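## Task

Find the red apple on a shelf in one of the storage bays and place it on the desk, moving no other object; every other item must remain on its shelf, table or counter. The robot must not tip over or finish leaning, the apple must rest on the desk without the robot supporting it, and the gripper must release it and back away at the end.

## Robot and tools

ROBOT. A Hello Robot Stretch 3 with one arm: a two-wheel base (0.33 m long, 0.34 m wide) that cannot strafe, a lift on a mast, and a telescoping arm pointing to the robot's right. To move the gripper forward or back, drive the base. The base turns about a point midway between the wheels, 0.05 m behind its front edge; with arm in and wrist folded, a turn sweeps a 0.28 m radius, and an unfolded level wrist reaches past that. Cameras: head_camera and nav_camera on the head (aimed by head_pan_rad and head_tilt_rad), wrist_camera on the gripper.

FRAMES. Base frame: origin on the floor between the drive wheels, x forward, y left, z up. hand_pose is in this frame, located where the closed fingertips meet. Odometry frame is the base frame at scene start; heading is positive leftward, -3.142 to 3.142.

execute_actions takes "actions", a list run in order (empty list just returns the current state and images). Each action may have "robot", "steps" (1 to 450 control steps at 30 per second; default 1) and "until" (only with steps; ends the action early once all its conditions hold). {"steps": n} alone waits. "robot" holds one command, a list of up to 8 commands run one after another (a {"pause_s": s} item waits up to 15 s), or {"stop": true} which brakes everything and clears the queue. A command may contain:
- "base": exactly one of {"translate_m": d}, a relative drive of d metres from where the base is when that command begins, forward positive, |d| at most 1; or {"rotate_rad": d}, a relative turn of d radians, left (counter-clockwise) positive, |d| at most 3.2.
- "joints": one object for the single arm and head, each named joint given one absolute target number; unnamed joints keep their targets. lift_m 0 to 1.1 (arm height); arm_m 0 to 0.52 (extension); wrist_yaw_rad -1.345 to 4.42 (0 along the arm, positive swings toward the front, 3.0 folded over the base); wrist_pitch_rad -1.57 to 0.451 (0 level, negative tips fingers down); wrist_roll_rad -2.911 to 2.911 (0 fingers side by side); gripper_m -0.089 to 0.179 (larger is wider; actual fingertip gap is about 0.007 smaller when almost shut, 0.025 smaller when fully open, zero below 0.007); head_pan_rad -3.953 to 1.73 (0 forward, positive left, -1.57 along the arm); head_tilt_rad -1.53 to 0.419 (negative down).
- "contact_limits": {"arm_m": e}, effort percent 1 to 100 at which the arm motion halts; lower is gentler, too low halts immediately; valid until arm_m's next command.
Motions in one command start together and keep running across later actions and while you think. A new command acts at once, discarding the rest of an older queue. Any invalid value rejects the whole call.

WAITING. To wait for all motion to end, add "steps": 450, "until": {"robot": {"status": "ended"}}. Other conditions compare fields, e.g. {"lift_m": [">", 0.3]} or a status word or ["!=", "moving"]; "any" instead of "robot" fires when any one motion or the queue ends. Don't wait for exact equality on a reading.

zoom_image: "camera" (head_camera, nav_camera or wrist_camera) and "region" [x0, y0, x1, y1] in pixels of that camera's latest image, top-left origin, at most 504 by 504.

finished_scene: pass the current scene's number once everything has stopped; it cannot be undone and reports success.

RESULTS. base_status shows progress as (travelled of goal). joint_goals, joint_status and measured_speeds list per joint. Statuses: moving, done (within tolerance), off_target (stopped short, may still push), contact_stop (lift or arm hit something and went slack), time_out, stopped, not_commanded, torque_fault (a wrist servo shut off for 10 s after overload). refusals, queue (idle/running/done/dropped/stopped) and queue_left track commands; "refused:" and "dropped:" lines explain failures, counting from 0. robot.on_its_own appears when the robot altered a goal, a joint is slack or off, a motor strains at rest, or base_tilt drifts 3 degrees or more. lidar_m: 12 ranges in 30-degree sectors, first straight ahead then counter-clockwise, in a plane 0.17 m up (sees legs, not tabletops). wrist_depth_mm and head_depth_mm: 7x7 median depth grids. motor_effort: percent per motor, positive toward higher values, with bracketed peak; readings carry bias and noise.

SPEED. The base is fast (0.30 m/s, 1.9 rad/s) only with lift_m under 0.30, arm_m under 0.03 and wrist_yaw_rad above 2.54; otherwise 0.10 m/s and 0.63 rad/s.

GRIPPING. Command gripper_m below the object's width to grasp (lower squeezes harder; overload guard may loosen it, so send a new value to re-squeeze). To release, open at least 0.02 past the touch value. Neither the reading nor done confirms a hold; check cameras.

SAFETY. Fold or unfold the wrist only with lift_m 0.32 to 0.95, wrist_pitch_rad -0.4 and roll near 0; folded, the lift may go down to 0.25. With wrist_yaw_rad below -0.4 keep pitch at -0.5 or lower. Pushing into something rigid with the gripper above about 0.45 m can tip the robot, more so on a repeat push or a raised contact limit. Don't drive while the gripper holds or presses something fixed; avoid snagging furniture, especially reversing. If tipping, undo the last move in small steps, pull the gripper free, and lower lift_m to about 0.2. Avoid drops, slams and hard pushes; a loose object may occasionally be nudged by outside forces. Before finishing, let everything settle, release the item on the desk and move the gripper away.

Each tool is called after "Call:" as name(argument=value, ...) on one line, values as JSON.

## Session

Call:
execute_actions(actions=[])

Scene clock: 0.00 s.
robot.base_odometry: x=+0.000 y=+0.000 heading=+0.000 (m, m, rad; robot's odometry frame)
robot.turned_by_wheels: +0.000 (rad since the last result)
robot.turned_by_imu: +0.000 (rad since the last result)
robot.base_tilt: forward=-0.4 right=+1.5 (deg)
robot.lidar_m: 0.79 0.70 0.71 0.85 1.18 1.27 1.30 2.42 1.47 0.90 0.79 0.79
robot.head_depth_mm: 898 896 883 869 834 823 816 / 979 983 982 965 964 951 939 / 916 924 933 934 945 953 961 / 835 846 850 855 863 869 877 / 772 776 781 786 794 797 804 / 714 718 728 727 735 736 740 / 667 669 673 678 682 684 690
robot.base_status: not_commanded
robot.joint_positions: lift_m=+0.328 arm_m=+0.003 wrist_yaw_rad=+2.827 wrist_pitch_rad=-0.540 wrist_roll_rad=-0.020 gripper_m=+0.037 head_pan_rad=-0.019 head_tilt_rad=-0.022
robot.joint_goals: lift_m=+0.328 arm_m=+0.003 wrist_yaw_rad=+2.827 wrist_pitch_rad=-0.540 wrist_roll_rad=-0.020 gripper_m=+0.037 head_pan_rad=-0.019 head_tilt_rad=-0.022
robot.joint_status: lift_m=not_commanded arm_m=not_commanded wrist_yaw_rad=not_commanded wrist_pitch_rad=not_commanded wrist_roll_rad=not_commanded gripper_m=not_commanded head_pan_rad=not_commanded head_tilt_rad=not_commanded
robot.measured_speeds: translate_m=+0.000 rotate_rad=+0.000 lift_m=+0.000 arm_m=+0.000 wrist_yaw_rad=+0.000 wrist_pitch_rad=+0.000 wrist_roll_rad=+0.000 head_pan_rad=+0.000 head_tilt_rad=+0.000
robot: refusals=0 queue=idle queue_left=0
robot.motor_effort: left_wheel=-1 right_wheel=+0 lift_m=+18 arm_m=-1 wrist_yaw_rad=+0 wrist_pitch_rad=+8 wrist_roll_rad=+0 gripper_m=+0 head_pan_rad=-1 head_tilt_rad=+2 (%)
robot.hand_pose: x=+0.0429 y=+0.0496 z=+0.3143 quat_wxyz=(+0.293, +0.696, +0.083, +0.651) (m; robot's base frame)
robot.wrist_depth_mm: - - 958 792 669 589 520 / - - - 883 763 642 565 / - 932 922 885 783 693 601 / 732 749 750 748 732 710 641 / 594 - 597 603 622 609 605 / 513 498 - 506 511 517 507 / 467 - - 448 436 451 457
pictures: head_camera (sideways: a quarter turn clockwise sets it upright), nav_camera (sideways: a quarter turn counterclockwise sets it upright), wrist_camera
Images, in order (width x height): head_camera 896x504, nav_camera 672x504, wrist_camera 644x364.

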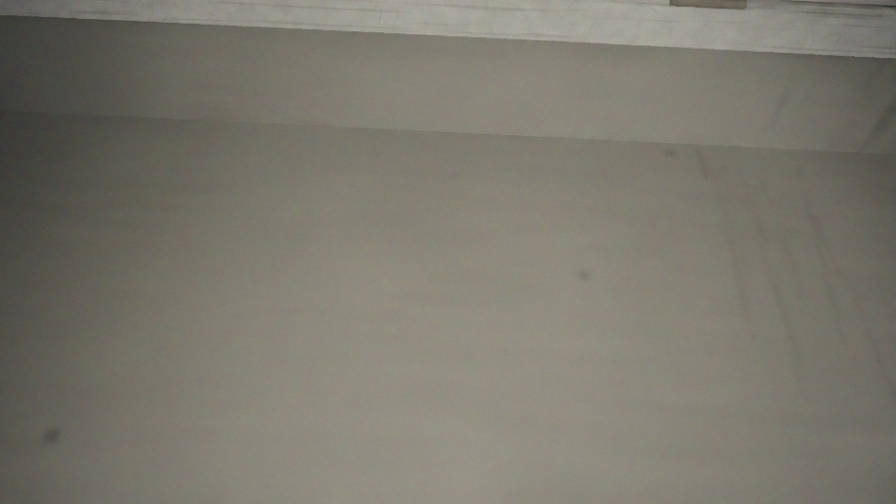

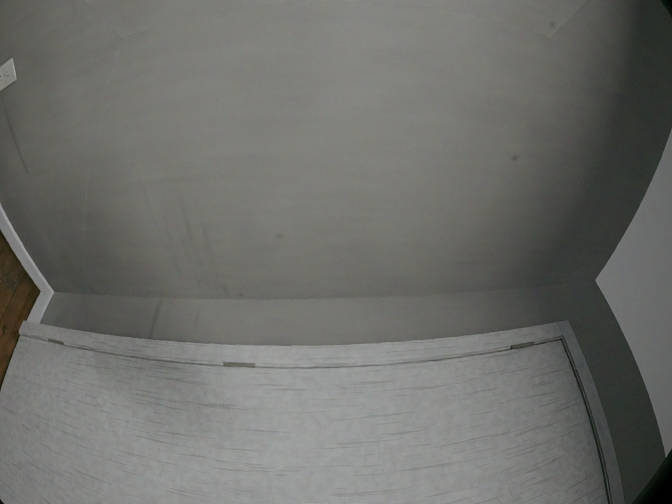

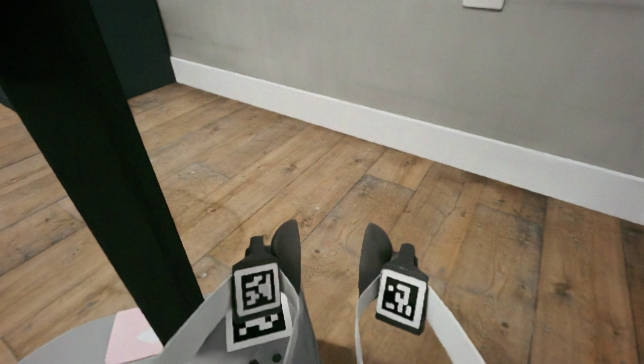

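Call:
execute_actions(actions=[{"robot":[{"joints":{"head_pan_rad":-0.9,"head_tilt_rad":-0.5,"lift_m":0.27}},{"base":{"rotate_rad":-2.36}}],"steps":450,"until":{"robot":{"status":"ended"}}}])

Scene clock: 9.50 s.
robot.base_odometry: x=+0.000 y=+0.000 heading=-2.360 (m, m, rad; robot's odometry frame)
robot.turned_by_wheels: -2.360 (rad since the last result)
robot.turned_by_imu: -2.366 (rad since the last result)
robot.base_tilt: forward=-0.4 right=+1.5 (deg)
robot.lidar_m: 2.31 1.07 0.81 0.79 0.84 0.72 0.70 0.75 1.09 1.97 1.28 2.31
robot.head_depth_mm: 1036 1130 1251 1441 1716 1629 1329 / 1115 1183 1267 1373 1498 1591 1333 / 1228 1311 1415 1522 1651 1604 1329 / 2234 2453 2669 2558 1880 1605 1312 / 2124 2286 2476 2621 2050 1601 1317 / 1961 2113 2270 2464 2033 1600 1312 / 1979 2202 2516 2629 2022 1586 1307
robot.base_status: done (rotate_rad -2.3599 of -2.3600)
robot.joint_positions: lift_m=+0.270 arm_m=+0.003 wrist_yaw_rad=+2.827 wrist_pitch_rad=-0.540 wrist_roll_rad=-0.020 gripper_m=+0.037 head_pan_rad=-0.893 head_tilt_rad=-0.494
robot.joint_goals: lift_m=+0.270 arm_m=+0.003 wrist_yaw_rad=+2.827 wrist_pitch_rad=-0.540 wrist_roll_rad=-0.020 gripper_m=+0.037 head_pan_rad=-0.900 head_tilt_rad=-0.500
robot.joint_status: lift_m=done arm_m=not_commanded wrist_yaw_rad=not_commanded wrist_pitch_rad=not_commanded wrist_roll_rad=not_commanded gripper_m=not_commanded head_pan_rad=done head_tilt_rad=done
robot.measured_speeds: translate_m=+0.000 rotate_rad=+0.000 lift_m=+0.000 arm_m=+0.000 wrist_yaw_rad=+0.000 wrist_pitch_rad=+0.000 wrist_roll_rad=+0.000 head_pan_rad=+0.000 head_tilt_rad=+0.000
robot: refusals=0 queue=done queue_left=0
robot.motor_effort: left_wheel=+1(9) right_wheel=-3(7) lift_m=+16(19) arm_m=-1(1) wrist_yaw_rad=+0(0) wrist_pitch_rad=+8(8) wrist_roll_rad=+0(0) gripper_m=+0(0) head_pan_rad=-4(49) head_tilt_rad=-2(26) (%)
robot.hand_pose: x=+0.0429 y=+0.0495 z=+0.2563 quat_wxyz=(+0.293, +0.696, +0.083, +0.650) (m; robot's base frame)
robot.wrist_depth_mm: - 715 745 775 822 862 945 / - 782 837 893 937 976 - / - 823 819 808 817 812 827 / 619 649 633 643 640 636 633 / 530 - 538 525 532 523 532 / 467 - - 453 450 446 445 / - - - 400 384 392 390
pictures: head_camera (sideways: a quarter turn clockwise sets it upright), nav_camera (sideways: a quarter turn counterclockwise sets it upright), wrist_camera
Images, in order (width x height): head_camera 896x504, nav_camera 672x504, wrist_camera 644x364.

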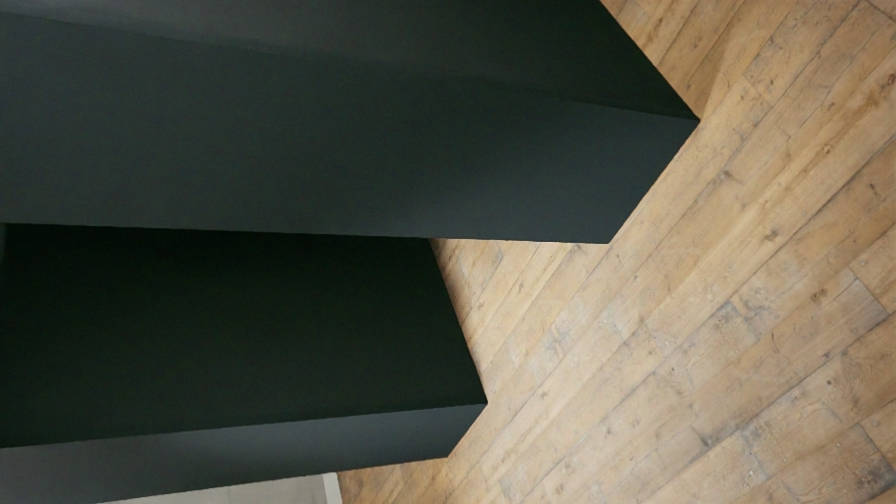

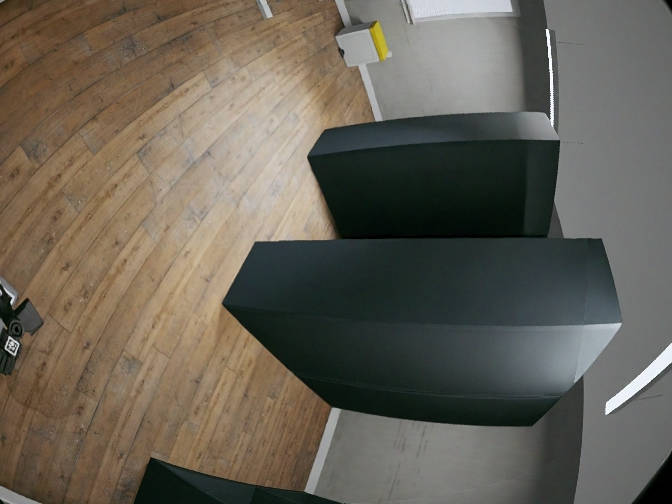

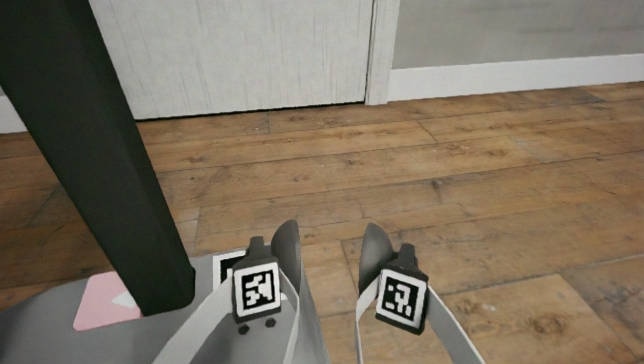

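Call:
execute_actions(actions=[{"robot":[{"base":{"rotate_rad":-0.82},"joints":{"head_pan_rad":-1.95,"head_tilt_rad":-0.4}},{"base":{"translate_m":0.6}},{"base":{"rotate_rad":0.75}}],"steps":450,"until":{"robot":{"status":"ended"}}}])

Scene clock: 26.20 s.
robot.base_odometry: x=-0.600 y=+0.023 heading=-2.430 (m, m, rad; robot's odometry frame)
robot.turned_by_wheels: -0.070 (rad since the last result)
robot.turned_by_imu: -0.072 (rad since the last result)
robot.base_tilt: forward=-0.5 right=+1.5 (deg)
robot.lidar_m: 2.51 1.70 1.25 1.18 1.24 1.18 1.14 0.96 0.96 0.90 0.73 1.74
robot.head_depth_mm: 1468 1599 1662 1815 1412 1553 1338 / 1431 1546 1626 1804 1625 1660 1404 / 2225 2262 1694 1807 1943 1756 1414 / 2199 2361 2531 2672 2315 1753 1401 / 2181 2342 2489 2704 2299 1754 1406 / 2132 2301 2409 2590 2293 1732 1402 / 2058 2210 2344 2491 2291 1725 1388
robot.base_status: done (rotate_rad +0.7499 of +0.7500)
robot.joint_positions: lift_m=+0.270 arm_m=+0.003 wrist_yaw_rad=+2.827 wrist_pitch_rad=-0.541 wrist_roll_rad=-0.020 gripper_m=+0.037 head_pan_rad=-1.943 head_tilt_rad=-0.408
robot.joint_goals: lift_m=+0.270 arm_m=+0.003 wrist_yaw_rad=+2.827 wrist_pitch_rad=-0.541 wrist_roll_rad=-0.020 gripper_m=+0.037 head_pan_rad=-1.950 head_tilt_rad=-0.400
robot.joint_status: lift_m=done arm_m=not_commanded wrist_yaw_rad=not_commanded wrist_pitch_rad=not_commanded wrist_roll_rad=not_commanded gripper_m=not_commanded head_pan_rad=done head_tilt_rad=done
robot.measured_speeds: translate_m=+0.000 rotate_rad=+0.000 lift_m=+0.000 arm_m=+0.000 wrist_yaw_rad=+0.000 wrist_pitch_rad=+0.000 wrist_roll_rad=+0.000 head_pan_rad=+0.000 head_tilt_rad=+0.000
robot: refusals=0 queue=done queue_left=0
robot.motor_effort: left_wheel=-3(9) right_wheel=+2(8) lift_m=+16(17) arm_m=-1(1) wrist_yaw_rad=+0(0) wrist_pitch_rad=+8(8) wrist_roll_rad=+0(0) gripper_m=+0(0) head_pan_rad=-4(48) head_tilt_rad=+4(16) (%)
robot.hand_pose: x=+0.0429 y=+0.0495 z=+0.2563 quat_wxyz=(+0.293, +0.696, +0.083, +0.650) (m; robot's base frame)
robot.wrist_depth_mm: - - - - - - - / - - - - - - - / - 797 784 819 795 795 830 / 635 656 630 645 647 665 653 / 536 - 543 532 531 527 535 / 459 - - 443 443 447 453 / - - - 397 382 393 395
pictures: head_camera (sideways: a quarter turn clockwise sets it upright), nav_camera (sideways: a quarter turn counterclockwise sets it upright), wrist_camera
Images, in order (width x height): head_camera 896x504, nav_camera 672x504, wrist_camera 644x364.

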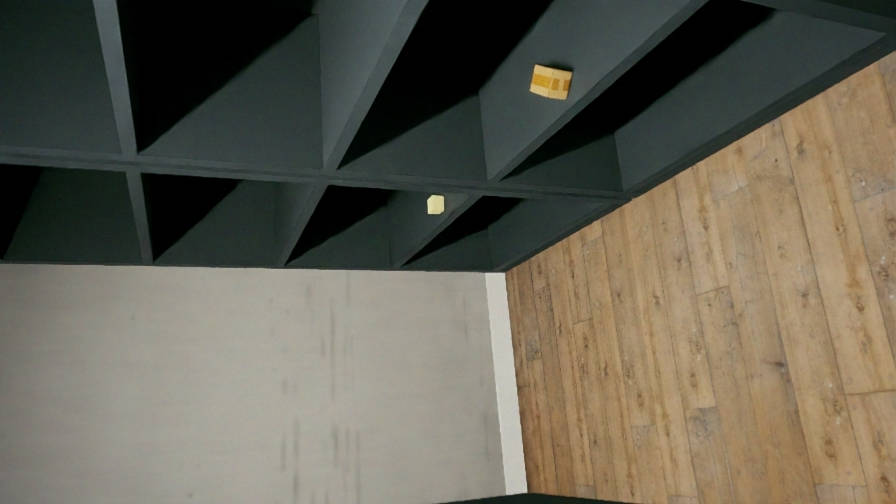

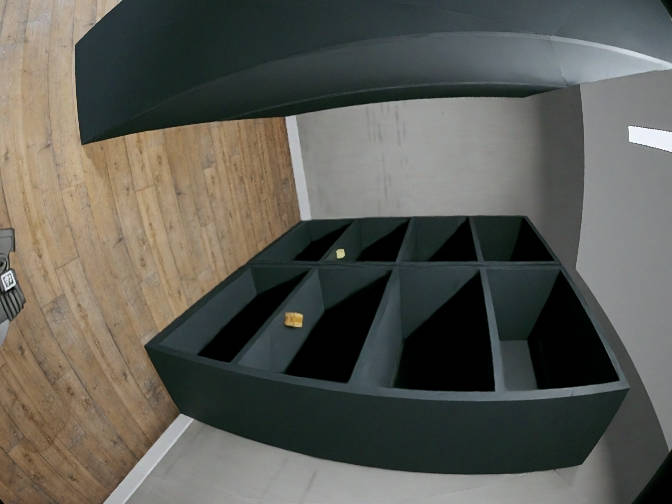

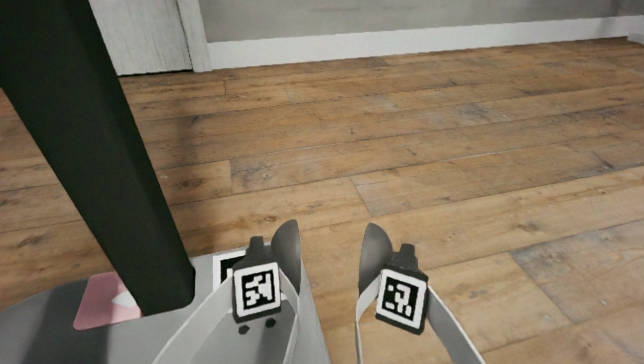

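Call:
execute_actions(actions=[{"robot":[{"base":{"translate_m":1.0}},{"base":{"translate_m":0.45}}],"steps":450,"until":{"robot":{"status":"ended"}}}])

Scene clock: 40.10 s.
robot.base_odometry: x=-1.698 y=-0.924 heading=-2.430 (m, m, rad; robot's odometry frame)
robot.turned_by_wheels: +0.000 (rad since the last result)
robot.turned_by_imu: -0.003 (rad since the last result)
robot.base_tilt: forward=-0.5 right=+1.5 (deg)
robot.lidar_m: 1.66 0.91 0.85 1.20 1.24 1.71 2.58 1.02 1.71 0.71 0.72 2.25
robot.head_depth_mm: 1490 1616 1676 1850 1461 1674 1377 / 1469 1559 1659 1795 1945 1706 1417 / 2274 2390 2506 2227 2049 1769 1414 / 2225 2375 2545 2711 2312 1757 1400 / 2192 2341 2486 2706 2319 1749 1408 / 2129 2279 2426 2607 2286 1739 1402 / 2068 2203 2351 2509 2130 1675 1354
robot.base_status: done (translate_m +0.4500 of +0.4500)
robot.joint_positions: lift_m=+0.270 arm_m=+0.003 wrist_yaw_rad=+2.827 wrist_pitch_rad=-0.541 wrist_roll_rad=-0.020 gripper_m=+0.037 head_pan_rad=-1.943 head_tilt_rad=-0.408
robot.joint_goals: lift_m=+0.270 arm_m=+0.003 wrist_yaw_rad=+2.827 wrist_pitch_rad=-0.541 wrist_roll_rad=-0.020 gripper_m=+0.037 head_pan_rad=-1.950 head_tilt_rad=-0.400
robot.joint_status: lift_m=done arm_m=not_commanded wrist_yaw_rad=not_commanded wrist_pitch_rad=not_commanded wrist_roll_rad=not_commanded gripper_m=not_commanded head_pan_rad=done head_tilt_rad=done
robot.measured_speeds: translate_m=+0.000 rotate_rad=+0.000 lift_m=+0.000 arm_m=+0.000 wrist_yaw_rad=+0.000 wrist_pitch_rad=+0.000 wrist_roll_rad=+0.000 head_pan_rad=+0.000 head_tilt_rad=+0.000
robot: refusals=0 queue=done queue_left=0
robot.motor_effort: left_wheel=-3(5) right_wheel=+2(8) lift_m=+17(16) arm_m=-1(1) wrist_yaw_rad=+0(0) wrist_pitch_rad=+8(8) wrist_roll_rad=+0(0) gripper_m=+0(0) head_pan_rad=-3(3) head_tilt_rad=+4(4) (%)
robot.hand_pose: x=+0.0429 y=+0.0494 z=+0.2563 quat_wxyz=(+0.293, +0.696, +0.083, +0.650) (m; robot's base frame)
robot.wrist_depth_mm: - - - - - - - / - - - - - - - / - 801 814 808 785 821 838 / 637 649 633 635 656 637 641 / 533 - 537 533 530 525 521 / 462 - - 454 448 449 449 / - - - 392 383 391 386
pictures: head_camera (sideways: a quarter turn clockwise sets it upright), nav_camera (sideways: a quarter turn counterclockwise sets it upright), wrist_camera
Images, in order (width x height): head_camera 896x504, nav_camera 672x504, wrist_camera 644x364.

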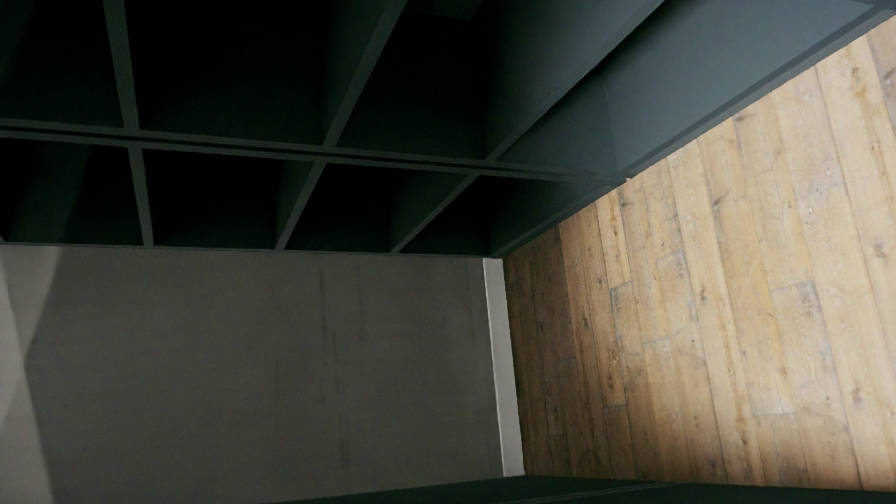

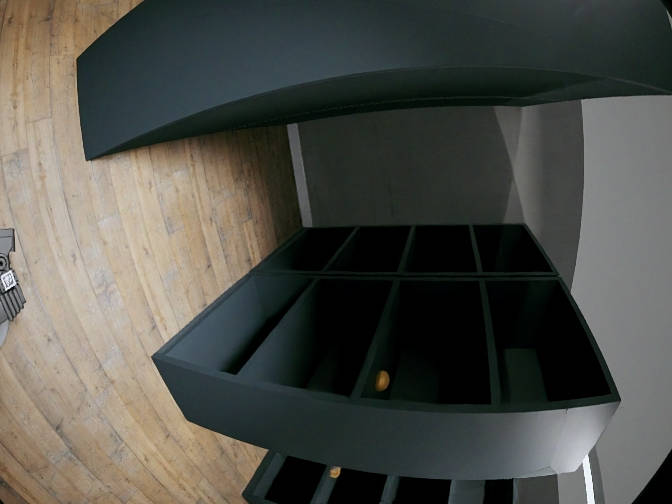

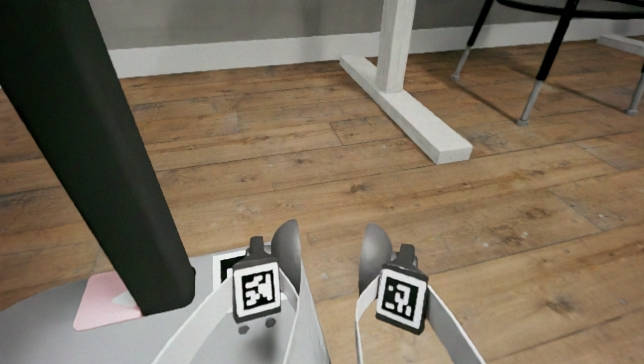

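Call:
execute_actions(actions=[{"robot":[{"base":{"translate_m":1.0}},{"base":{"translate_m":0.13}}],"steps":450,"until":{"robot":{"status":"ended"}}}])

Scene clock: 56.43 s.
robot.base_odometry: x=-2.553 y=-1.662 heading=-2.430 (m, m, rad; robot's odometry frame)
robot.turned_by_wheels: +0.000 (rad since the last result)
robot.turned_by_imu: -0.002 (rad since the last result)
robot.base_tilt: forward=-0.5 right=+1.5 (deg)
robot.lidar_m: 0.54 1.09 0.90 0.53 0.99 1.70 3.30 0.98 0.86 2.55 1.48 0.57
robot.head_depth_mm: 1366 1493 1209 855 916 1001 1125 / 1419 1562 1634 1729 1358 1133 1131 / 1392 1521 1585 1739 1545 1634 1381 / 2166 2296 1896 1774 1902 1768 1403 / 2184 2303 2481 2648 2322 1755 1402 / 2134 2279 2438 2603 2294 1743 1396 / 2098 2226 2345 2531 2288 1720 1401
robot.base_status: done (translate_m +0.1300 of +0.1300)
robot.joint_positions: lift_m=+0.270 arm_m=+0.003 wrist_yaw_rad=+2.827 wrist_pitch_rad=-0.541 wrist_roll_rad=-0.020 gripper_m=+0.037 head_pan_rad=-1.943 head_tilt_rad=-0.408
robot.joint_goals: lift_m=+0.270 arm_m=+0.003 wrist_yaw_rad=+2.827 wrist_pitch_rad=-0.541 wrist_roll_rad=-0.020 gripper_m=+0.037 head_pan_rad=-1.950 head_tilt_rad=-0.400
robot.joint_status: lift_m=done arm_m=not_commanded wrist_yaw_rad=not_commanded wrist_pitch_rad=not_commanded wrist_roll_rad=not_commanded gripper_m=not_commanded head_pan_rad=done head_tilt_rad=done
robot.measured_speeds: translate_m=+0.000 rotate_rad=+0.000 lift_m=+0.000 arm_m=+0.000 wrist_yaw_rad=+0.000 wrist_pitch_rad=+0.000 wrist_roll_rad=+0.000 head_pan_rad=+0.000 head_tilt_rad=+0.000
robot: refusals=0 queue=done queue_left=0
robot.motor_effort: left_wheel=-2(9) right_wheel=+1(7) lift_m=+17(16) arm_m=-2(1) wrist_yaw_rad=+0(0) wrist_pitch_rad=+8(8) wrist_roll_rad=+0(0) gripper_m=+0(0) head_pan_rad=-4(4) head_tilt_rad=+4(4) (%)
robot.hand_pose: x=+0.0429 y=+0.0494 z=+0.2562 quat_wxyz=(+0.293, +0.696, +0.083, +0.650) (m; robot's base frame)
robot.wrist_depth_mm: - - - - - - 919 / - - - - - - 940 / - 805 807 823 802 757 834 / 615 669 645 648 646 644 639 / 533 - 539 527 532 540 538 / 463 - - 449 445 448 456 / - - - 400 385 391 388
pictures: head_camera (sideways: a quarter turn clockwise sets it upright), nav_camera (sideways: a quarter turn counterclockwise sets it upright), wrist_camera
Images, in order (width x height): head_camera 896x504, nav_camera 672x504, wrist_camera 644x364.

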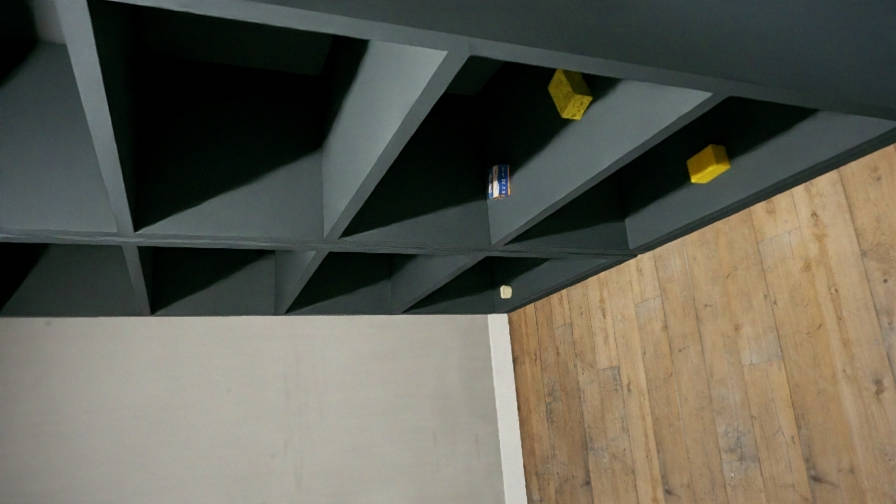

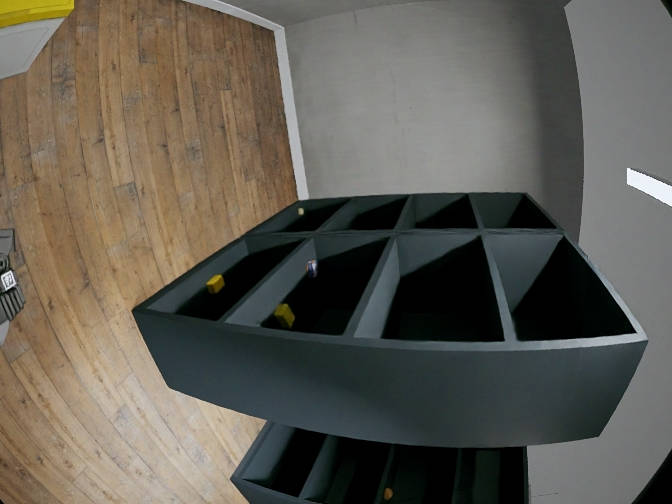

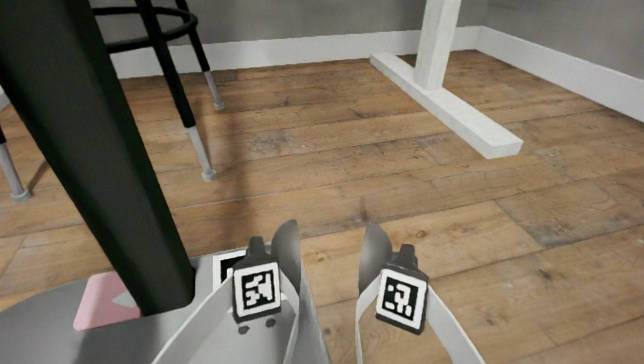

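Call:
execute_actions(actions=[{"robot":[{"base":{"translate_m":0.17}},{"base":{"rotate_rad":-1.57},"joints":{"head_pan_rad":-1.6,"head_tilt_rad":-0.6}},{"base":{"translate_m":1.0}},{"base":{"translate_m":0.6}}],"steps":450,"until":{"robot":{"status":"ended"}}}])

Scene clock: 77.23 s.
robot.base_odometry: x=-3.728 y=-0.563 heading=+2.283 (m, m, rad; robot's odometry frame)
robot.turned_by_wheels: -1.570 (rad since the last result)
robot.turned_by_imu: -1.576 (rad since the last result)
robot.base_tilt: forward=-0.4 right=+1.5 (deg)
robot.lidar_m: 0.97 1.01 0.88 0.85 0.89 1.20 1.49 1.10 1.19 0.70 1.20 1.00
robot.head_depth_mm: 933 1022 832 1258 1092 1327 1195 / 936 1027 826 1259 1083 1327 1201 / 583 1001 773 1249 1078 1356 1209 / 576 635 710 801 896 1048 1199 / 949 1057 812 1290 1076 1353 1209 / 963 1061 812 1294 1076 1355 1228 / 970 1066 807 1290 1069 1388 1220
robot.base_status: done (translate_m +0.6000 of +0.6000)
robot.joint_positions: lift_m=+0.270 arm_m=+0.003 wrist_yaw_rad=+2.827 wrist_pitch_rad=-0.541 wrist_roll_rad=-0.020 gripper_m=+0.037 head_pan_rad=-1.607 head_tilt_rad=-0.593
robot.joint_goals: lift_m=+0.270 arm_m=+0.003 wrist_yaw_rad=+2.827 wrist_pitch_rad=-0.541 wrist_roll_rad=-0.020 gripper_m=+0.037 head_pan_rad=-1.600 head_tilt_rad=-0.600
robot.joint_status: lift_m=done arm_m=not_commanded wrist_yaw_rad=not_commanded wrist_pitch_rad=not_commanded wrist_roll_rad=not_commanded gripper_m=not_commanded head_pan_rad=done head_tilt_rad=done
robot.measured_speeds: translate_m=+0.000 rotate_rad=+0.000 lift_m=+0.000 arm_m=+0.000 wrist_yaw_rad=+0.000 wrist_pitch_rad=+0.000 wrist_roll_rad=+0.000 head_pan_rad=+0.000 head_tilt_rad=+0.000
robot: refusals=0 queue=done queue_left=0
robot.motor_effort: left_wheel=+1(10) right_wheel=-3(9) lift_m=+17(17) arm_m=-1(1) wrist_yaw_rad=+0(0) wrist_pitch_rad=+8(8) wrist_roll_rad=+0(0) gripper_m=+0(0) head_pan_rad=+3(30) head_tilt_rad=-3(20) (%)
robot.hand_pose: x=+0.0429 y=+0.0494 z=+0.2562 quat_wxyz=(+0.293, +0.696, +0.083, +0.650) (m; robot's base frame)
robot.wrist_depth_mm: - 727 786 826 927 998 870 / - 848 855 909 951 - 890 / - 793 822 799 818 840 821 / 635 656 661 641 642 645 648 / 529 - 536 530 524 541 526 / 467 - - 445 452 451 452 / - - - 394 387 393 393
pictures: head_camera (sideways: a quarter turn clockwise sets it upright), nav_camera (sideways: a quarter turn counterclockwise sets it upright), wrist_camera
Images, in order (width x height): head_camera 896x504, nav_camera 672x504, wrist_camera 644x364.

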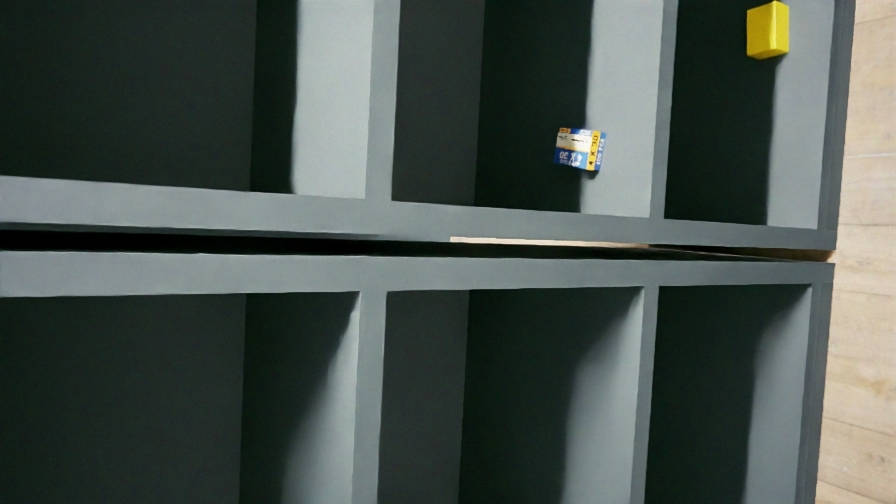

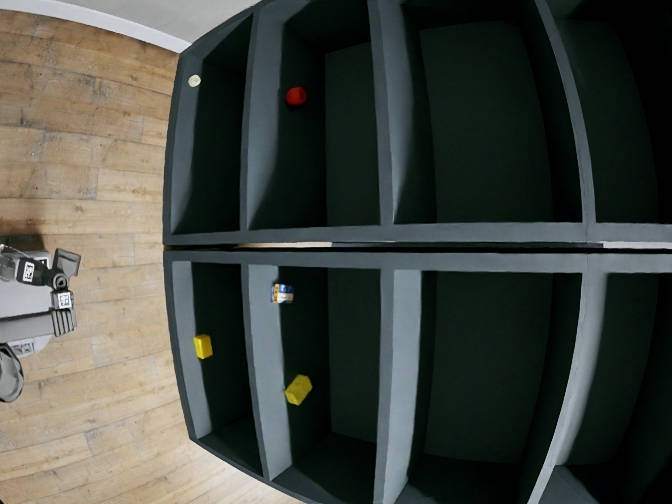

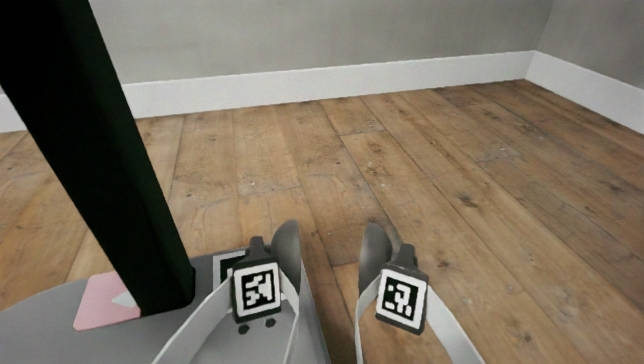

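Call:
execute_actions(actions=[{"robot":[{"base":{"rotate_rad":-0.25}},{"base":{"translate_m":0.58}},{"base":{"rotate_rad":0.25}},{"joints":{"lift_m":0.6,"wrist_pitch_rad":-0.4,"wrist_roll_rad":0,"head_tilt_rad":-0.8,"head_pan_rad":-1.5}},{"joints":{"wrist_yaw_rad":0,"gripper_m":0.175}}],"steps":450,"until":{"robot":{"status":"ended"}}}])

Scene clock: 98.40 s.
robot.base_odometry: x=-3.987 y=-0.044 heading=+2.283 (m, m, rad; robot's odometry frame)
robot.turned_by_wheels: +0.000 (rad since the last result)
robot.turned_by_imu: -0.002 (rad since the last result)
robot.base_tilt: forward=-0.5 right=+1.5 (deg)
robot.lidar_m: 0.41 0.43 0.60 0.98 1.02 1.42 2.04 0.79 0.74 1.02 0.58 0.43
robot.head_depth_mm: 829 723 605 1082 921 1233 1145 / 845 722 604 1082 944 1259 1164 / 860 721 1121 1048 944 1241 - / 876 724 1151 1080 968 1255 1143 / 888 723 1182 1082 969 1266 1136 / 859 721 931 1010 1049 1241 1142 / 682 682 722 832 927 1004 1054
robot.base_status: done (rotate_rad +0.2499 of +0.2500)
robot.joint_positions: lift_m=+0.600 arm_m=+0.003 wrist_yaw_rad=+0.003 wrist_pitch_rad=-0.420 wrist_roll_rad=-0.003 gripper_m=+0.175 head_pan_rad=-1.507 head_tilt_rad=-0.790
robot.joint_goals: lift_m=+0.600 arm_m=+0.003 wrist_yaw_rad=+0.000 wrist_pitch_rad=-0.400 wrist_roll_rad=+0.000 gripper_m=+0.175 head_pan_rad=-1.500 head_tilt_rad=-0.800
robot.joint_status: lift_m=done arm_m=not_commanded wrist_yaw_rad=done wrist_pitch_rad=done wrist_roll_rad=done gripper_m=done head_pan_rad=done head_tilt_rad=done
robot.measured_speeds: translate_m=+0.000 rotate_rad=+0.000 lift_m=+0.000 arm_m=+0.000 wrist_yaw_rad=+0.000 wrist_pitch_rad=+0.000 wrist_roll_rad=+0.000 head_pan_rad=+0.000 head_tilt_rad=+0.000
robot: refusals=0 queue=done queue_left=0
robot.motor_effort: left_wheel=-2(9) right_wheel=+2(8) lift_m=+20(19) arm_m=-2(1) wrist_yaw_rad=-2(1) wrist_pitch_rad=+12(13) wrist_roll_rad=+1(1) gripper_m=+0(83) head_pan_rad=+4(17) head_tilt_rad=-5(22) (%)
robot.hand_pose: x=-0.0210 y=-0.3719 z=+0.6122 quat_wxyz=(+0.693, +0.149, -0.690, -0.146) (m; robot's base frame)
robot.wrist_depth_mm: 422 592 693 711 678 667 558 / 426 594 737 740 738 714 572 / 424 533 530 511 534 524 516 / 409 408 396 391 397 394 389 / 458 636 975 996 950 854 532 / 464 723 834 829 843 837 530 / 519 627 703 710 719 707 508
pictures: head_camera (sideways: a quarter turn clockwise sets it upright), nav_camera (sideways: a quarter turn counterclockwise sets it upright), wrist_camera
Images, in order (width x height): head_camera 896x504, nav_camera 672x504, wrist_camera 644x364.

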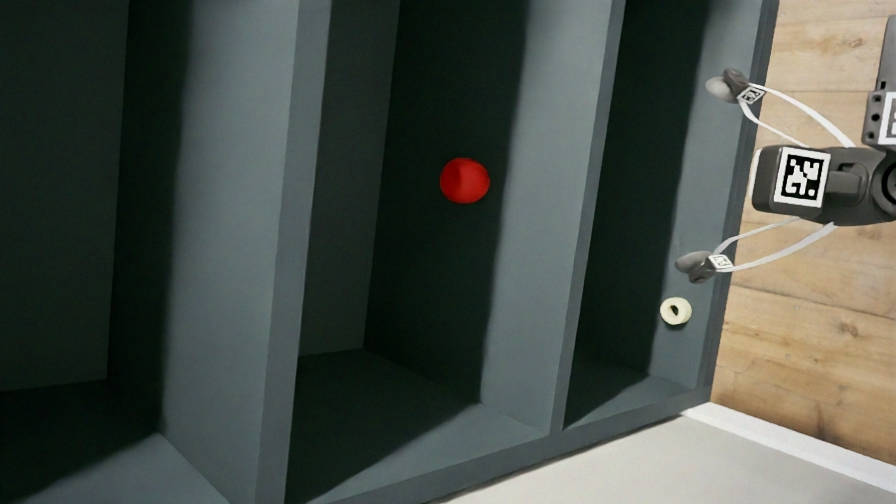

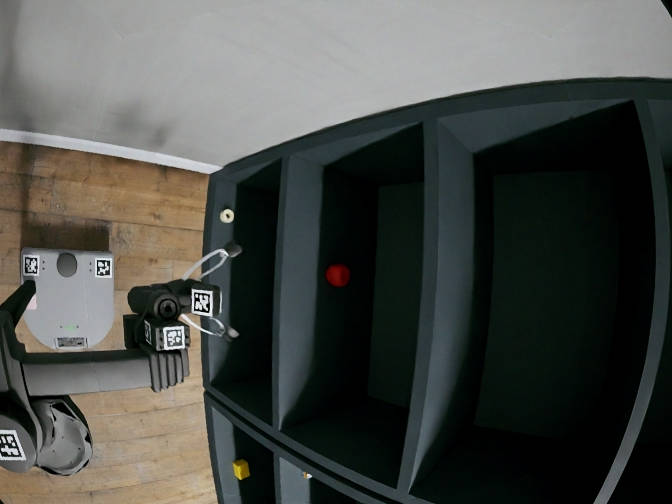

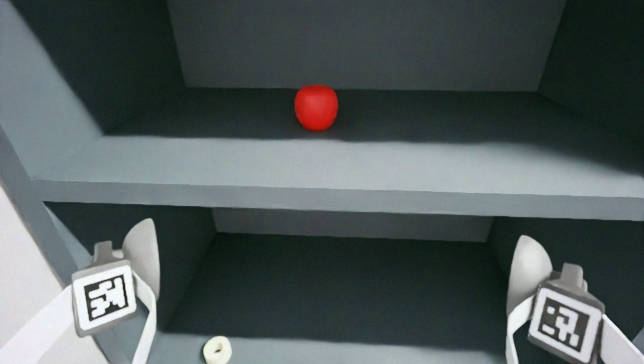

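Call:
execute_actions(actions=[{"robot":{"base":{"translate_m":0.025},"joints":{"lift_m":0.545,"arm_m":0.3}},"steps":450,"until":{"robot":{"status":"ended"}}}])

Scene clock: 109.00 s.
robot.base_odometry: x=-4.003 y=-0.025 heading=+2.283 (m, m, rad; robot's odometry frame)
robot.turned_by_wheels: +0.000 (rad since the last result)
robot.turned_by_imu: -0.001 (rad since the last result)
robot.base_tilt: forward=-0.5 right=+1.5 (deg)
robot.lidar_m: 0.39 0.41 0.56 0.98 1.02 1.42 2.04 0.80 0.76 1.02 0.54 0.40
robot.head_depth_mm: 831 723 604 1085 924 1236 1151 / 844 722 604 1084 - 1229 1140 / 858 723 1126 1051 968 1230 1145 / 876 722 1149 1080 971 1255 1144 / 889 719 1150 1075 964 1261 1139 / 802 718 866 973 1006 1207 1141 / 635 653 700 796 890 950 1005
robot.base_status: done (translate_m +0.0250 of +0.0250)
robot.joint_positions: lift_m=+0.545 arm_m=+0.300 wrist_yaw_rad=+0.001 wrist_pitch_rad=-0.419 wrist_roll_rad=-0.003 gripper_m=+0.175 head_pan_rad=-1.507 head_tilt_rad=-0.790
robot.joint_goals: lift_m=+0.545 arm_m=+0.300 wrist_yaw_rad=+0.000 wrist_pitch_rad=-0.400 wrist_roll_rad=+0.000 gripper_m=+0.175 head_pan_rad=-1.500 head_tilt_rad=-0.800
robot.joint_status: lift_m=done arm_m=done wrist_yaw_rad=done wrist_pitch_rad=done wrist_roll_rad=done gripper_m=done head_pan_rad=done head_tilt_rad=done
robot.measured_speeds: translate_m=+0.000 rotate_rad=+0.000 lift_m=+0.000 arm_m=+0.000 wrist_yaw_rad=+0.000 wrist_pitch_rad=+0.000 wrist_roll_rad=+0.000 head_pan_rad=+0.000 head_tilt_rad=+0.000
robot: refusals=0 queue=done queue_left=0
robot.motor_effort: left_wheel=-2(4) right_wheel=+2(7) lift_m=+16(20) arm_m=+3(5) wrist_yaw_rad=-1(1) wrist_pitch_rad=+12(12) wrist_roll_rad=+1(1) gripper_m=+0(0) head_pan_rad=+3(4) head_tilt_rad=-4(3) (%)
robot.hand_pose: x=-0.0212 y=-0.6689 z=+0.5575 quat_wxyz=(+0.693, +0.148, -0.690, -0.147) (m; robot's base frame)
robot.wrist_depth_mm: 393 452 440 438 433 430 420 / 386 477 480 470 463 456 451 / 368 394 390 218 390 391 386 / 282 279 283 225 281 280 282 / 223 233 223 222 221 222 220 / 190 181 182 182 182 182 186 / 150 155 155 154 154 156 159
pictures: head_camera (sideways: a quarter turn clockwise sets it upright), nav_camera (sideways: a quarter turn counterclockwise sets it upright), wrist_camera
Images, in order (width x height): head_camera 896x504, nav_camera 672x504, wrist_camera 644x364.

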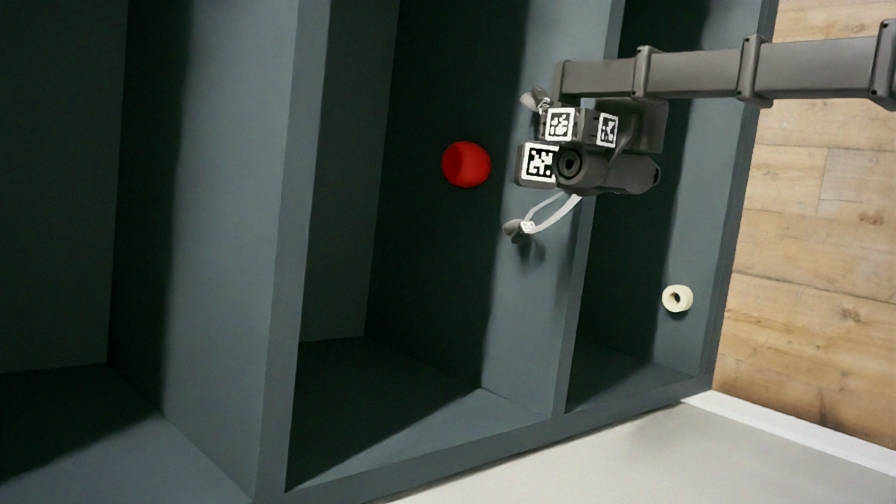

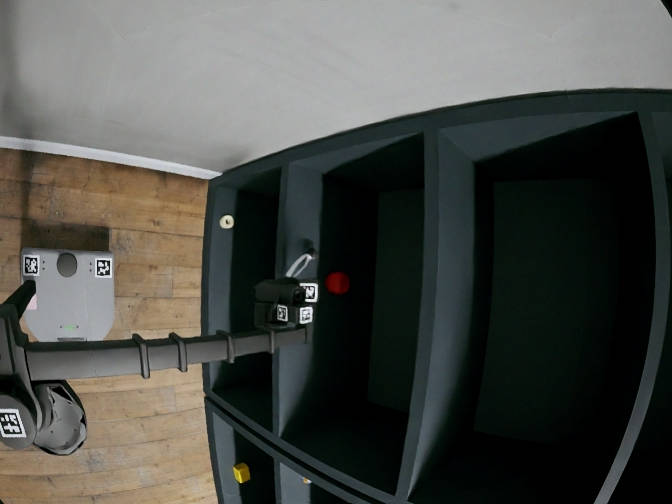

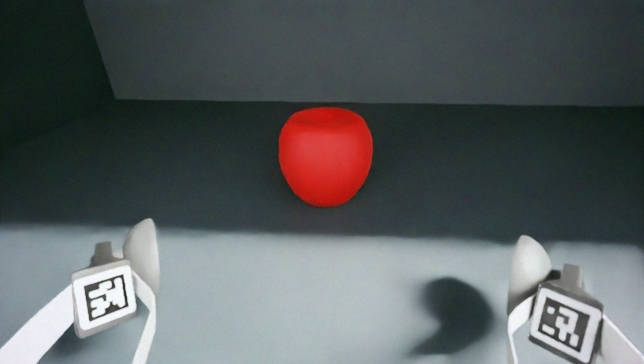

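Call:
execute_actions(actions=[{"robot":[{"joints":{"lift_m":0.537,"arm_m":0.415}},{"joints":{"gripper_m":0.09}}],"steps":450,"until":{"robot":{"status":"ended"}}}])

Scene clock: 117.30 s.
robot.base_odometry: x=-4.003 y=-0.025 heading=+2.283 (m, m, rad; robot's odometry frame)
robot.turned_by_wheels: +0.000 (rad since the last result)
robot.turned_by_imu: -0.001 (rad since the last result)
robot.base_tilt: forward=-0.4 right=+1.5 (deg)
robot.lidar_m: 0.39 0.41 0.56 0.98 1.02 1.41 2.04 0.80 0.75 1.02 0.54 0.40
robot.head_depth_mm: 833 723 603 1084 922 1245 1149 / 845 723 601 1112 1339 1228 1144 / 863 721 1122 1112 944 1228 1139 / 878 725 1148 1080 973 1257 1139 / 893 721 1151 1081 966 1257 1139 / 803 721 863 967 1003 1207 1141 / 634 652 700 799 885 948 1005
robot.base_status: done (translate_m +0.0250 of +0.0250)
robot.joint_positions: lift_m=+0.537 arm_m=+0.415 wrist_yaw_rad=-0.002 wrist_pitch_rad=-0.408 wrist_roll_rad=-0.003 gripper_m=+0.090 head_pan_rad=-1.507 head_tilt_rad=-0.790
robot.joint_goals: lift_m=+0.537 arm_m=+0.415 wrist_yaw_rad=+0.000 wrist_pitch_rad=-0.400 wrist_roll_rad=+0.000 gripper_m=+0.090 head_pan_rad=-1.500 head_tilt_rad=-0.800
robot.joint_status: lift_m=done arm_m=done wrist_yaw_rad=done wrist_pitch_rad=done wrist_roll_rad=done gripper_m=done head_pan_rad=done head_tilt_rad=done
robot.measured_speeds: translate_m=+0.000 rotate_rad=+0.000 lift_m=+0.000 arm_m=+0.000 wrist_yaw_rad=+0.000 wrist_pitch_rad=+0.000 wrist_roll_rad=+0.000 head_pan_rad=+0.000 head_tilt_rad=+0.000
robot: refusals=0 queue=done queue_left=0
robot.motor_effort: left_wheel=-3(3) right_wheel=+2(2) lift_m=+17(18) arm_m=+3(3) wrist_yaw_rad=+2(2) wrist_pitch_rad=+5(12) wrist_roll_rad=+1(1) gripper_m=-1(83) head_pan_rad=+4(4) head_tilt_rad=-4(4) (%)
robot.hand_pose: x=-0.0220 y=-0.7852 z=+0.5519 quat_wxyz=(+0.693, +0.143, -0.691, -0.144) (m; robot's base frame)
robot.wrist_depth_mm: 346 338 331 332 325 319 315 / 368 368 364 355 351 344 341 / 362 384 378 374 369 365 358 / 275 273 274 141 273 272 272 / 214 214 126 110 196 212 212 / 176 177 115 106 123 175 175 / 149 148 148 118 144 144 147
pictures: head_camera (sideways: a quarter turn clockwise sets it upright), nav_camera (sideways: a quarter turn counterclockwise sets it upright), wrist_camera
Images, in order (width x height): head_camera 896x504, nav_camera 672x504, wrist_camera 644x364.

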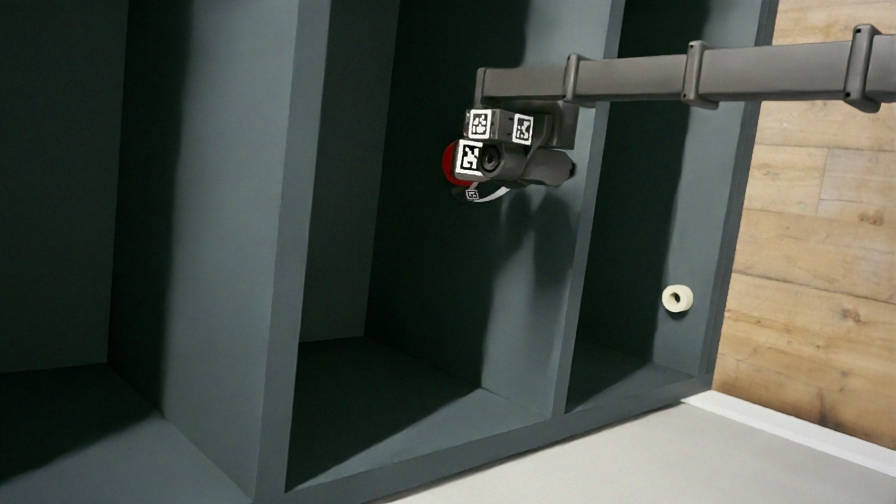

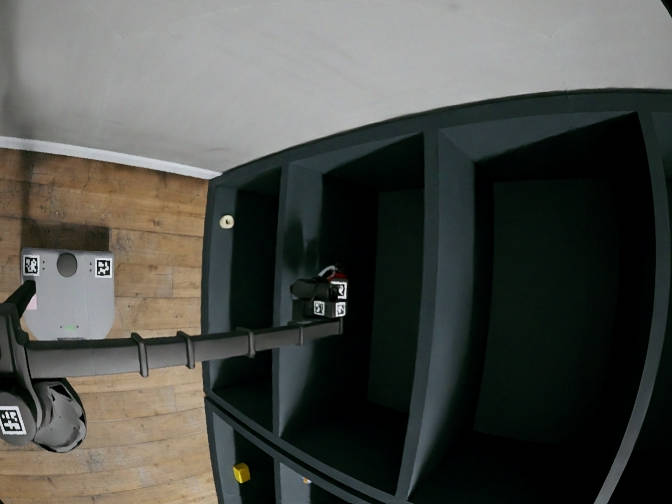

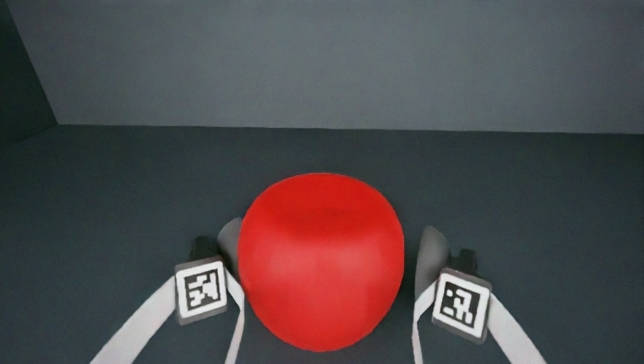

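Call:
execute_actions(actions=[{"robot":[{"joints":{"gripper_m":0.02}},{"joints":{"lift_m":0.57}},{"joints":{"arm_m":0.0}},{"joints":{"wrist_yaw_rad":2.7,"head_pan_rad":-3.14,"head_tilt_rad":-0.7}},{"joints":{"lift_m":0.285}}],"steps":450,"until":{"robot":{"status":"ended"}}}])

Scene clock: 139.17 s.
robot.base_odometry: x=-4.003 y=-0.025 heading=+2.283 (m, m, rad; robot's odometry frame)
robot.turned_by_wheels: +0.000 (rad since the last result)
robot.turned_by_imu: -0.002 (rad since the last result)
robot.base_tilt: forward=-0.5 right=+1.4 (deg)
robot.lidar_m: 0.39 0.41 0.56 0.98 1.02 1.42 2.07 0.80 0.76 1.02 0.54 0.40
robot.head_depth_mm: 2669 2997 2125 1979 1637 1372 1184 / 2737 3091 2674 2027 1638 1374 1179 / 2753 3127 2686 2035 1646 1372 1185 / 2869 3050 2655 2032 1633 1368 1179 / 2762 3194 2658 2030 1626 1374 1181 / 2919 3258 2575 1849 1635 1364 1179 / 1274 1409 1516 1793 1544 1347 1175
robot.base_status: done (translate_m +0.0250 of +0.0250)
robot.joint_positions: lift_m=+0.285 arm_m=+0.003 wrist_yaw_rad=+2.698 wrist_pitch_rad=-0.428 wrist_roll_rad=-0.002 gripper_m=+0.027 head_pan_rad=-3.133 head_tilt_rad=-0.705
robot.joint_goals: lift_m=+0.285 arm_m=+0.000 wrist_yaw_rad=+2.700 wrist_pitch_rad=-0.400 wrist_roll_rad=+0.000 gripper_m=+0.026 head_pan_rad=-3.140 head_tilt_rad=-0.700
robot.joint_status: lift_m=done arm_m=done wrist_yaw_rad=done wrist_pitch_rad=done wrist_roll_rad=done gripper_m=done head_pan_rad=done head_tilt_rad=done
robot.measured_speeds: translate_m=+0.000 rotate_rad=+0.000 lift_m=+0.000 arm_m=+0.000 wrist_yaw_rad=+0.000 wrist_pitch_rad=+0.000 wrist_roll_rad=+0.000 head_pan_rad=+0.000 head_tilt_rad=+0.000
robot: refusals=0 queue=done queue_left=0
robot.on_its_own: gripper_m is held at +0.026, not at your +0.020, by its stall guard, which is not easing now
robot.motor_effort: left_wheel=-2(3) right_wheel=+2(3) lift_m=+17(23) arm_m=-4(5) wrist_yaw_rad=+1(2) wrist_pitch_rad=+17(17) wrist_roll_rad=+1(1) gripper_m=-19(97) head_pan_rad=-3(49) head_tilt_rad=+3(13) (%)
robot.hand_pose: x=+0.0746 y=+0.0536 z=+0.2955 quat_wxyz=(+0.299, +0.706, -0.005, +0.642) (m; robot's base frame)
robot.wrist_depth_mm: 767 812 903 870 523 381 299 / 826 870 948 929 559 394 307 / 860 944 - 958 593 413 316 / 884 812 794 139 579 435 325 / - 651 628 109 122 441 336 / - 534 115 104 110 435 346 / - - - 116 433 419 349
pictures: head_camera (sideways: a quarter turn clockwise sets it upright), nav_camera (sideways: a quarter turn counterclockwise sets it upright), wrist_camera
Images, in order (width x height): head_camera 896x504, nav_camera 672x504, wrist_camera 644x364.

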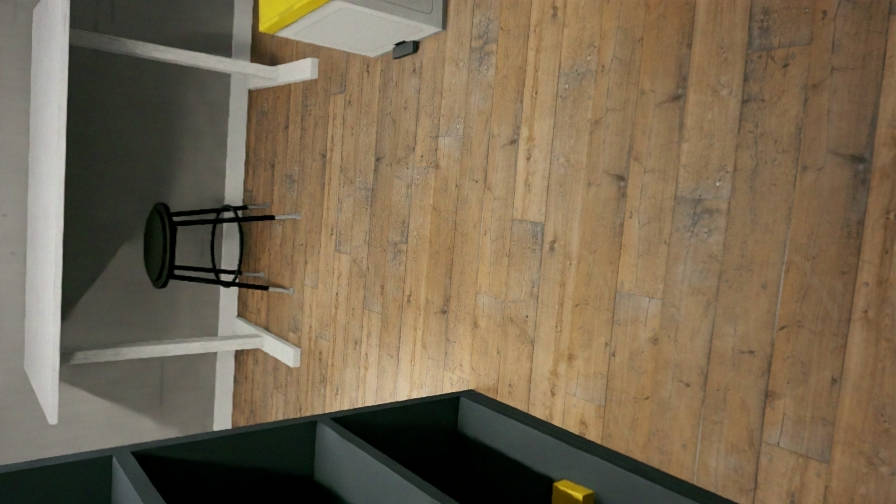

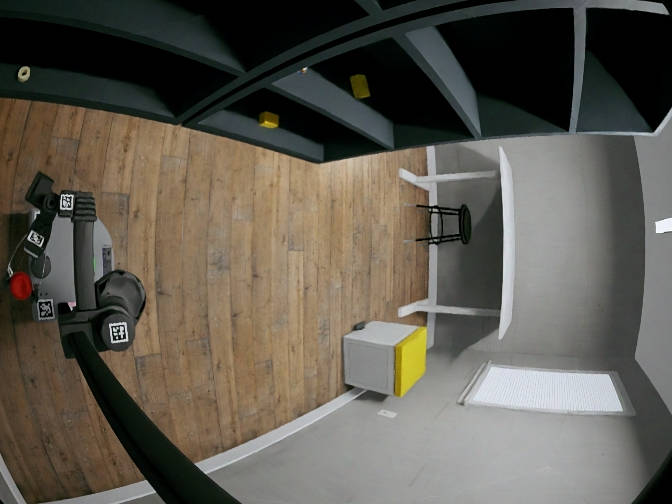

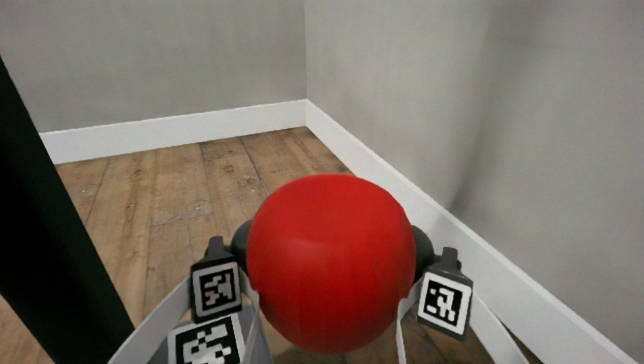

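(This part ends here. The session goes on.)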